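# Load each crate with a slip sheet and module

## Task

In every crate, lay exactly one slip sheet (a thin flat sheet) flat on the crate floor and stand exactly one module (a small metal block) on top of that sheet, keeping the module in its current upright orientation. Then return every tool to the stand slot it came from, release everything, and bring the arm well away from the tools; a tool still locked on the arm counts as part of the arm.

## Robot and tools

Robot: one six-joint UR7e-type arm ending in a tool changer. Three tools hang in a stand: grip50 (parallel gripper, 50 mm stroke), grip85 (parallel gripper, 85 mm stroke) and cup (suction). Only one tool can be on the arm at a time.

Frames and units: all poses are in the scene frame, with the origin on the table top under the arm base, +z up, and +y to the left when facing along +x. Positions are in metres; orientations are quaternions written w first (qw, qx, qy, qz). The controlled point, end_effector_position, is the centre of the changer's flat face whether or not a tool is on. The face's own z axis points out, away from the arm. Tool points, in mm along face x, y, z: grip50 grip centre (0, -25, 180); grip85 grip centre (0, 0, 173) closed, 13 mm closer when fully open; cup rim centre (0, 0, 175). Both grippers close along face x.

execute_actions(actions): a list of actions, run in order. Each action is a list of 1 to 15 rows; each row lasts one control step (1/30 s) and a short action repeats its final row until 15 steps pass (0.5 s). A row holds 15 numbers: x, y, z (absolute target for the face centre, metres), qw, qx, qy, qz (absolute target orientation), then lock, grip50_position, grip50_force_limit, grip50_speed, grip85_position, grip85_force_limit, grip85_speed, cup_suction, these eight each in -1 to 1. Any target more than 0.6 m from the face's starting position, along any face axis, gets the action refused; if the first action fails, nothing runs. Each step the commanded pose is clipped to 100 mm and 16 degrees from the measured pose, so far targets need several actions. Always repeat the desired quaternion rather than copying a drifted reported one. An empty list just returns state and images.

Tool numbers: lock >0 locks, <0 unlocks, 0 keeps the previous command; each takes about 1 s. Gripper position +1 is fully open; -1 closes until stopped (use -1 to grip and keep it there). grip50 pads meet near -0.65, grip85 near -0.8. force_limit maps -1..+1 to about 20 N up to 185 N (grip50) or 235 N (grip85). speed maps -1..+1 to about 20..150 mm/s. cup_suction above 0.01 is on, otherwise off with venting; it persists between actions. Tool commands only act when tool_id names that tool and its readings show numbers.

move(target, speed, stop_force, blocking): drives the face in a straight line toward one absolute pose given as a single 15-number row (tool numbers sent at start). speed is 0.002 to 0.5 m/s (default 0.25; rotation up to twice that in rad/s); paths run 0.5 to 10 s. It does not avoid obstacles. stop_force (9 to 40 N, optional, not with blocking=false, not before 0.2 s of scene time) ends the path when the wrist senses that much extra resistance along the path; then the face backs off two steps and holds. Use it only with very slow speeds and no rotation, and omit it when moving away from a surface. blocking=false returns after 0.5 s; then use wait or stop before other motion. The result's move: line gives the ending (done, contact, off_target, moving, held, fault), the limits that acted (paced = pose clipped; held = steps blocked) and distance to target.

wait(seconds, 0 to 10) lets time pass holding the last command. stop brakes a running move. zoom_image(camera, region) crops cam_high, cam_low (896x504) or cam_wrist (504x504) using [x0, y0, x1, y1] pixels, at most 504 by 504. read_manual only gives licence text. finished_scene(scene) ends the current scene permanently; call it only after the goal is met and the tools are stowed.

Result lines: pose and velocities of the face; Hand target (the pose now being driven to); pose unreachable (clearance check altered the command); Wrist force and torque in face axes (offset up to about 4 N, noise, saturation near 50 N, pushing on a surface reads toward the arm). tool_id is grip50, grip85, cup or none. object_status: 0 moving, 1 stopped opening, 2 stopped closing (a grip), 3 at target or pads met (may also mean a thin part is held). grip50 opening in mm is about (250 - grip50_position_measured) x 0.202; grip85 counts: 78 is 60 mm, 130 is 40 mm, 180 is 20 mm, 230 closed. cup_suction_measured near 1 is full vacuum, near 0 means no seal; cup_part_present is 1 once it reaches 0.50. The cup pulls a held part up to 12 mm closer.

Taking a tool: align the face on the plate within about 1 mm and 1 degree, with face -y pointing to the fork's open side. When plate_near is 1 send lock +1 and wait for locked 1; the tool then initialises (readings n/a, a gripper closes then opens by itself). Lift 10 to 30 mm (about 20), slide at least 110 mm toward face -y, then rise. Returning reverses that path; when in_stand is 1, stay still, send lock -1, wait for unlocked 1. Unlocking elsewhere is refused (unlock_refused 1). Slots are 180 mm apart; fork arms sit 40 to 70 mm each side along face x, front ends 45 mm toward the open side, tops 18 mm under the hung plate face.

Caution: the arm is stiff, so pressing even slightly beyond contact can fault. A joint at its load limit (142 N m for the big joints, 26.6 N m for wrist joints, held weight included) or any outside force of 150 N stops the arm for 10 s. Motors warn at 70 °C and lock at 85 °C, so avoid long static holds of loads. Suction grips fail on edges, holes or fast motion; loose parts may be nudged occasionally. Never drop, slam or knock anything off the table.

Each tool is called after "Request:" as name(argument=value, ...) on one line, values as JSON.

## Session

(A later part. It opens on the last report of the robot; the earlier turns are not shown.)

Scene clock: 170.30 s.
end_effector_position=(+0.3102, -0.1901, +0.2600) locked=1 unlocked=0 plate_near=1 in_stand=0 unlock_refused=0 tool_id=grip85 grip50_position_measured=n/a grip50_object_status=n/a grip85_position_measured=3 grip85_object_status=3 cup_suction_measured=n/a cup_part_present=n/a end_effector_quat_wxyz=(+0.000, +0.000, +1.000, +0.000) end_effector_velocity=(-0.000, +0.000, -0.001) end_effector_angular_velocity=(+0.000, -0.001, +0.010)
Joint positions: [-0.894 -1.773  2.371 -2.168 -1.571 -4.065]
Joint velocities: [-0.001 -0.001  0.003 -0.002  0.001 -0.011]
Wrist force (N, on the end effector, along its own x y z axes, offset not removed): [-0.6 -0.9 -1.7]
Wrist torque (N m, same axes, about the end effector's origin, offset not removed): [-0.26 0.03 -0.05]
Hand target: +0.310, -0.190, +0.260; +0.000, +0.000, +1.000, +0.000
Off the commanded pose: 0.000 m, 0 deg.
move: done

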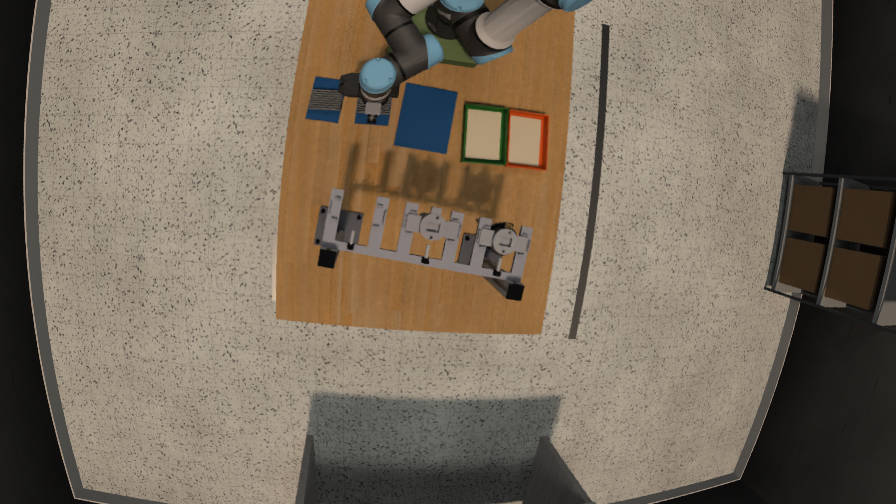

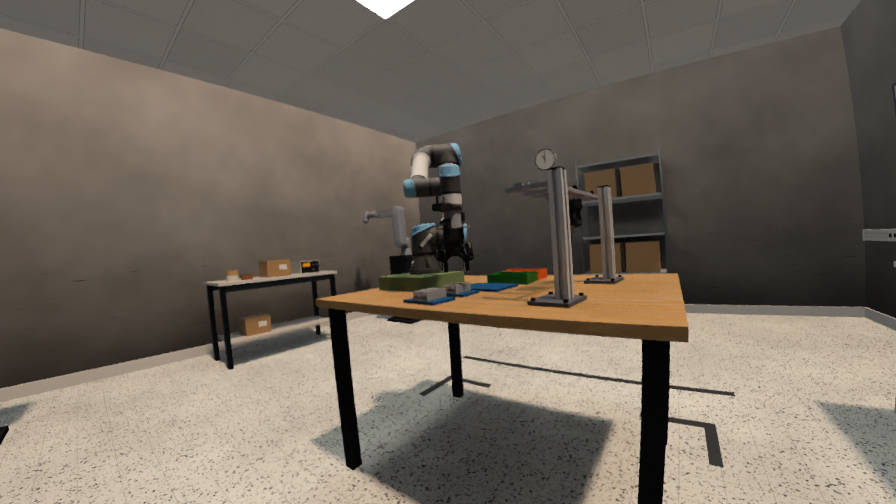

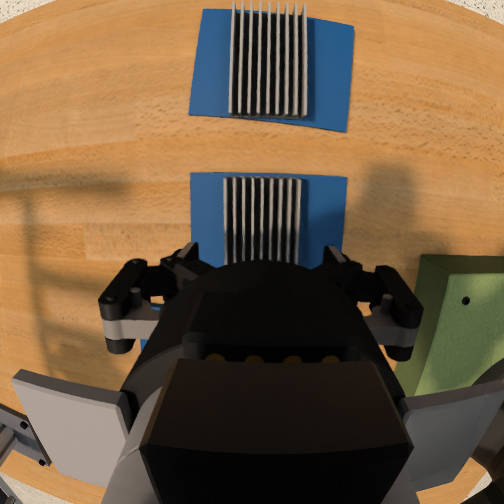

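Request:
move(target=[0.31,-0.19,0.2005,0,0,1,0,0,1,0,0,1,-0.6,-0.3,0], speed=0.06)

Request:
move(target=[0.31,-0.19,0.2005,0,0,1,0,0,1,0,0,-1,-0.6,-0.3,0])

Request:
move(target=[0.31,-0.19,0.26,0,0,1,0,0,1,0,0,-1,-0.6,-0.3,0], speed=0.08)

Request:
move(target=[0.365,0.305,0.25,0,-0.01,1,0,0,1,0,0,-1,-0.6,-0.3,0], speed=0.2)

Request:
move(target=[0.365,0.305,0.201,0,-0.01,1,0,0,1,0,0,-1,-0.6,-0.3,0], speed=0.02, stop_force=10)

Scene clock: 175.47 s.
end_effector_position=(+0.3099, -0.1900, +0.2008) locked=1 unlocked=0 plate_near=1 in_stand=0 unlock_refused=0 tool_id=grip85 grip50_position_measured=n/a grip50_object_status=n/a grip85_position_measured=3 grip85_object_status=3 cup_suction_measured=n/a cup_part_present=n/a end_effector_quat_wxyz=(-0.000, +0.000, +1.000, +0.000) end_effector_velocity=(+0.000, +0.000, -0.002) end_effector_angular_velocity=(-0.000, -0.000, +0.002)
Joint positions: [-0.895 -1.637  2.46  -2.394 -1.571 -4.067]
Joint velocities: [ 0.001  0.006  0.002 -0.009 -0.    -0.001]
Wrist force (N, on the end effector, along its own x y z axes, offset not removed): [0.3 -1.2 -0.3]
Wrist torque (N m, same axes, about the end effector's origin, offset not removed): [-0.08 -0.10 0.13]
Hand target: +0.310, -0.190, +0.201; -0.000, +0.000, +1.000, +0.000
Off the commanded pose: 0.000 m, 0 deg.
move: done

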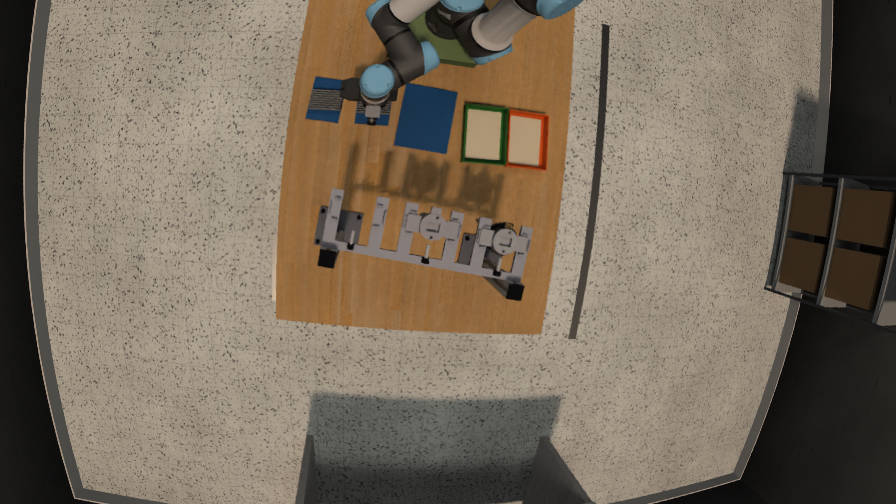

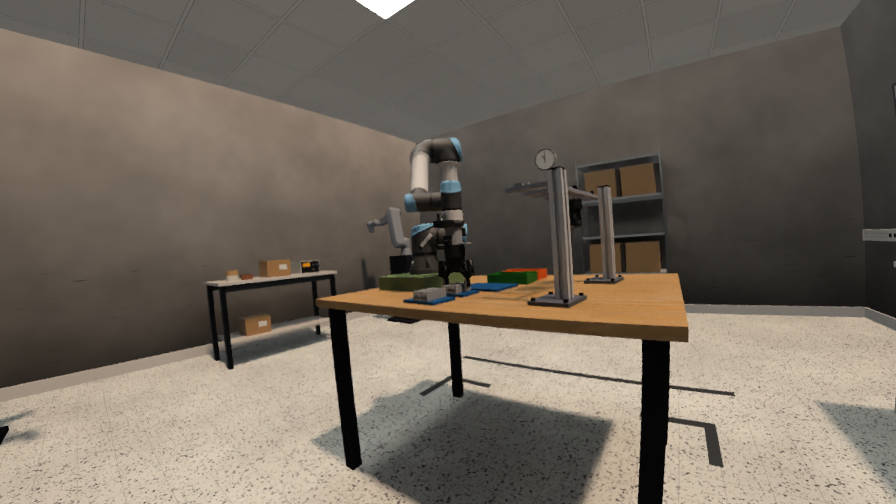

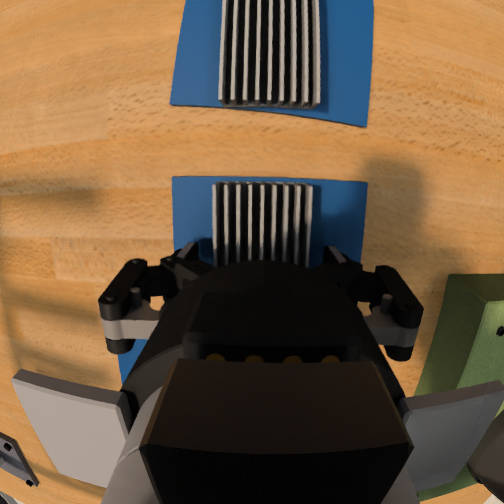

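Scene clock: 176.20 s.
end_effector_position=(+0.3100, -0.1900, +0.2006) locked=1 unlocked=0 plate_near=1 in_stand=0 unlock_refused=0 tool_id=grip85 grip50_position_measured=n/a grip50_object_status=n/a grip85_position_measured=79 grip85_object_status=2 cup_suction_measured=n/a cup_part_present=n/a end_effector_quat_wxyz=(+0.000, -0.000, +1.000, -0.000) end_effector_velocity=(+0.000, +0.000, -0.000) end_effector_angular_velocity=(-0.000, +0.001, +0.000)
Joint positions: [-0.895 -1.636  2.46  -2.395 -1.571 -4.066]
Joint velocities: [ 0.001  0.001  0.    -0.001 -0.001  0.001]
Wrist force (N, on the end effector, along its own x y z axes, offset not removed): [-0.7 5.8 -34.4]
Wrist torque (N m, same axes, about the end effector's origin, offset not removed): [-0.19 0.74 -0.03]
Hand target: +0.310, -0.190, +0.201; -0.000, -0.000, +1.000, -0.000
Off the commanded pose: 0.000 m, 0 deg.
move: done

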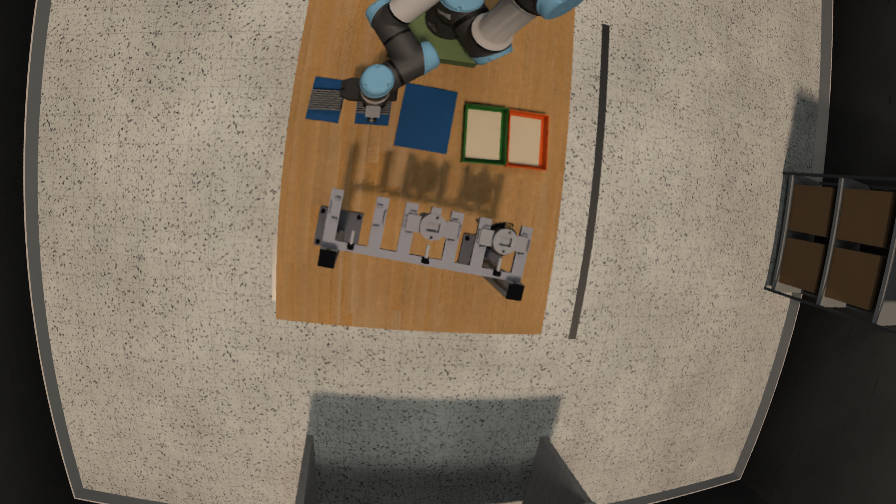

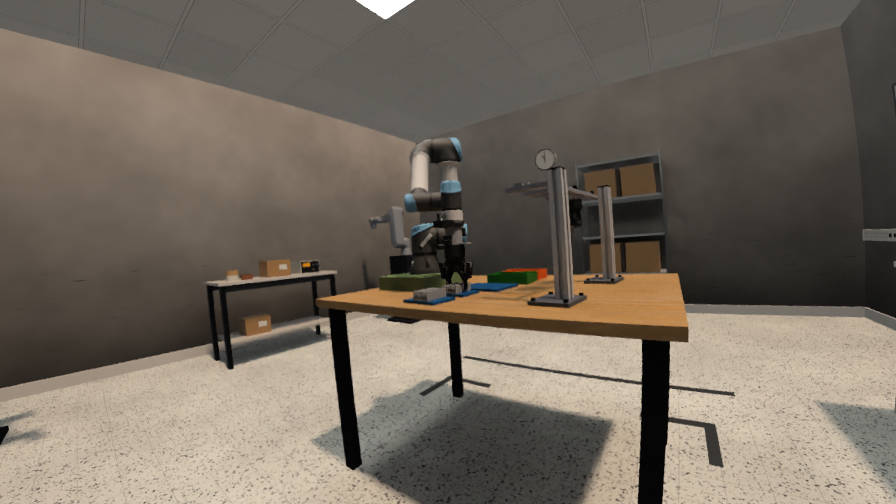

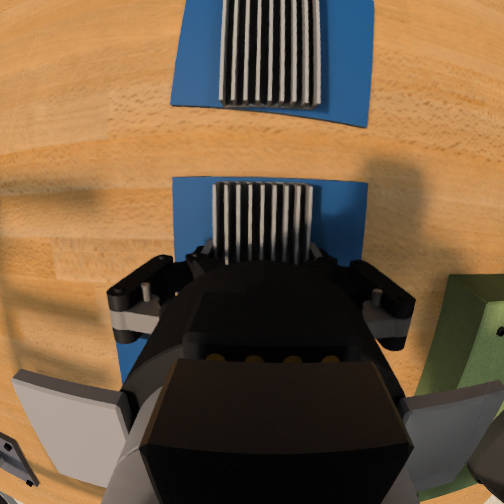

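Scene clock: 177.37 s.
end_effector_position=(+0.3101, -0.1900, +0.2598) locked=1 unlocked=0 plate_near=1 in_stand=0 unlock_refused=0 tool_id=grip85 grip50_position_measured=n/a grip50_object_status=n/a grip85_position_measured=79 grip85_object_status=2 cup_suction_measured=n/a cup_part_present=n/a end_effector_quat_wxyz=(-0.000, -0.000, +1.000, -0.000) end_effector_velocity=(-0.000, +0.000, +0.002) end_effector_angular_velocity=(-0.001, +0.001, +0.001)
Joint positions: [-0.894 -1.773  2.371 -2.169 -1.571 -4.066]
Joint velocities: [ 0.001 -0.004 -0.003  0.006 -0.001 -0.001]
Wrist force (N, on the end effector, along its own x y z axes, offset not removed): [-0.1 2.0 1.1]
Wrist torque (N m, same axes, about the end effector's origin, offset not removed): [0.02 0.07 0.12]
Hand target: +0.310, -0.190, +0.260; +0.000, +0.000, +1.000, -0.000
Off the commanded pose: 0.000 m, 0 deg.
move: done

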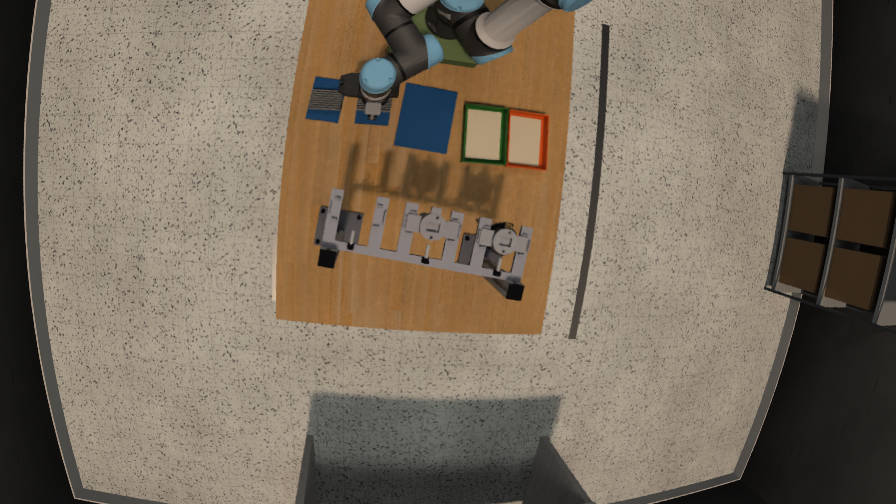

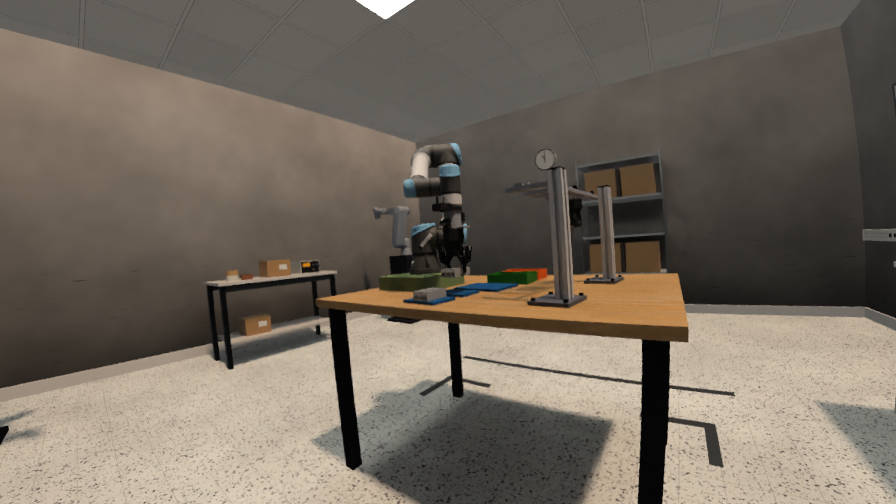

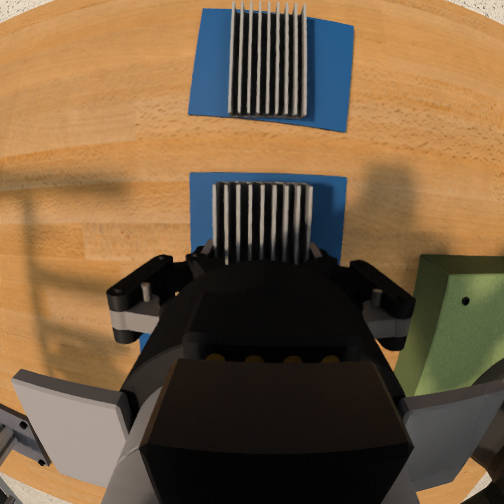

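Scene clock: 180.40 s.
end_effector_position=(+0.3636, +0.3040, +0.2501) locked=1 unlocked=0 plate_near=1 in_stand=0 unlock_refused=0 tool_id=grip85 grip50_position_measured=n/a grip50_object_status=n/a grip85_position_measured=79 grip85_object_status=2 cup_suction_measured=n/a cup_part_present=n/a end_effector_quat_wxyz=(-0.001, -0.010, +1.000, -0.001) end_effector_velocity=(+0.001, +0.002, +0.000) end_effector_angular_velocity=(+0.000, -0.001, +0.001)
Joint positions: [ 0.442 -1.469  2.117 -2.215 -1.572 -2.75 ]
Joint velocities: [ 0.003  0.003 -0.005  0.     0.     0.002]
Wrist force (N, on the end effector, along its own x y z axes, offset not removed): [-1.8 0.0 2.9]
Wrist torque (N m, same axes, about the end effector's origin, offset not removed): [0.07 0.13 0.02]
Hand target: +0.364, +0.304, +0.250; -0.001, -0.010, +1.000, -0.001
Off the commanded pose: 0.002 m, 0 deg.
move: done

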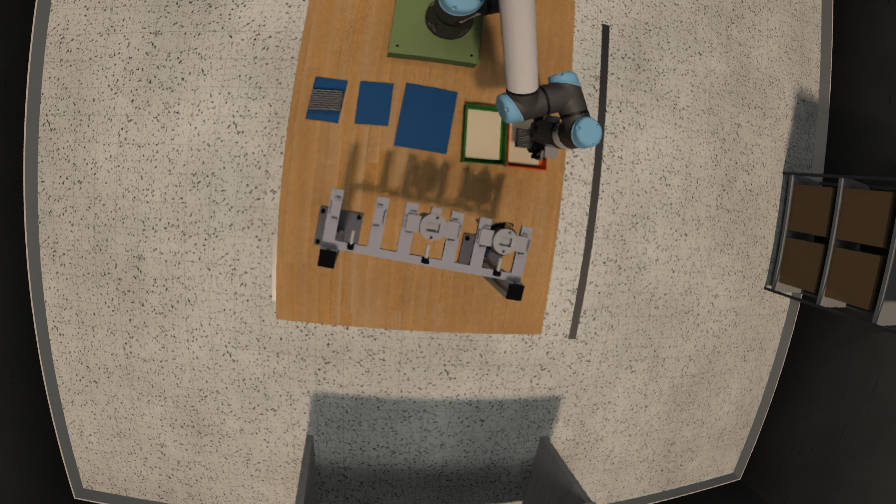

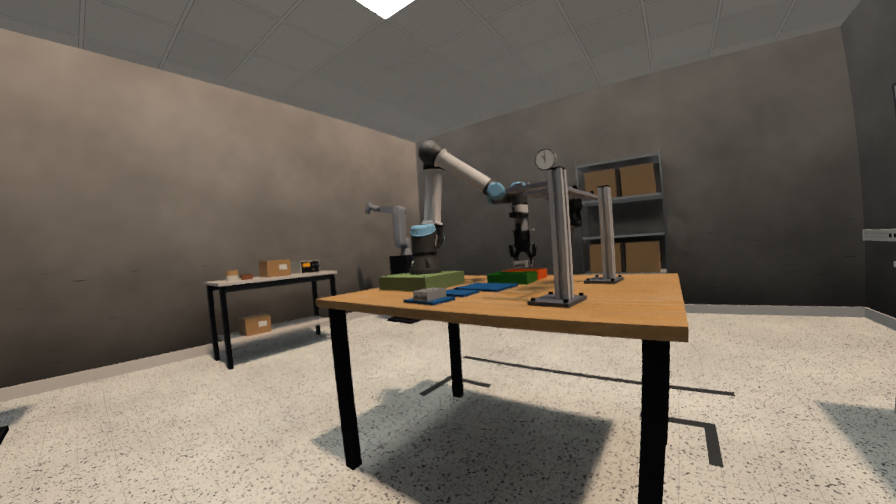

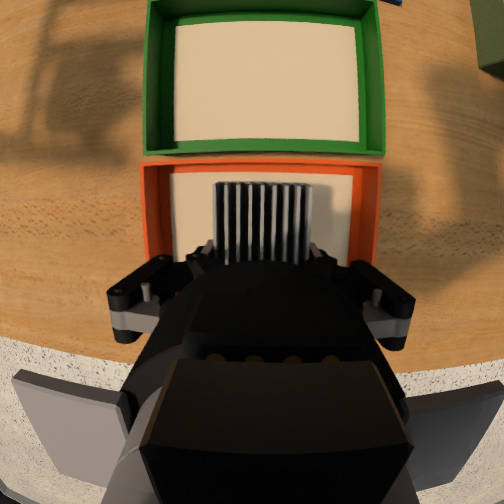

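Scene clock: 183.13 s.
end_effector_position=(+0.3650, +0.3050, +0.2012) locked=1 unlocked=0 plate_near=1 in_stand=0 unlock_refused=0 tool_id=grip85 grip50_position_measured=n/a grip50_object_status=n/a grip85_position_measured=79 grip85_object_status=2 cup_suction_measured=n/a cup_part_present=n/a end_effector_quat_wxyz=(-0.000, -0.010, +1.000, -0.000) end_effector_velocity=(-0.000, +0.000, -0.001) end_effector_angular_velocity=(+0.000, -0.000, +0.001)
Joint positions: [ 0.442 -1.376  2.171 -2.366 -1.571 -2.75 ]
Joint velocities: [ 0.     0.003  0.001 -0.005  0.    -0.001]
Wrist force (N, on the end effector, along its own x y z axes, offset not removed): [-2.4 1.7 0.8]
Wrist torque (N m, same axes, about the end effector's origin, offset not removed): [0.20 0.32 0.24]
Hand target: +0.365, +0.305, +0.201; -0.000, -0.010, +1.000, -0.000
Off the commanded pose: 0.000 m, 0 deg.
move: done

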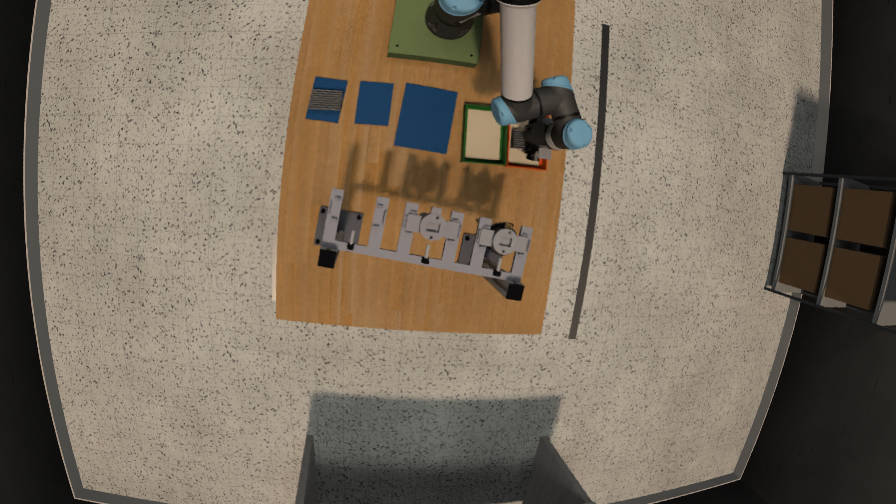

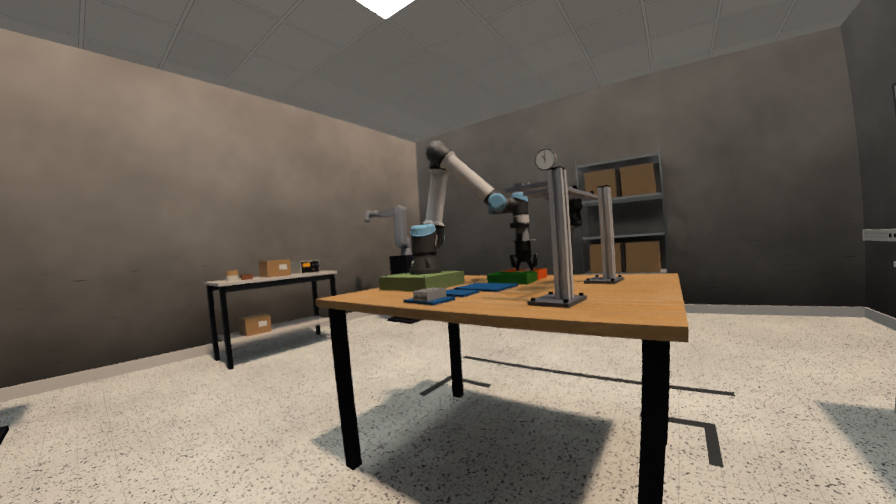

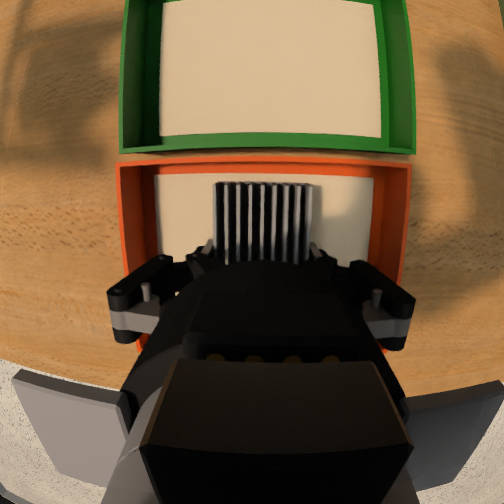

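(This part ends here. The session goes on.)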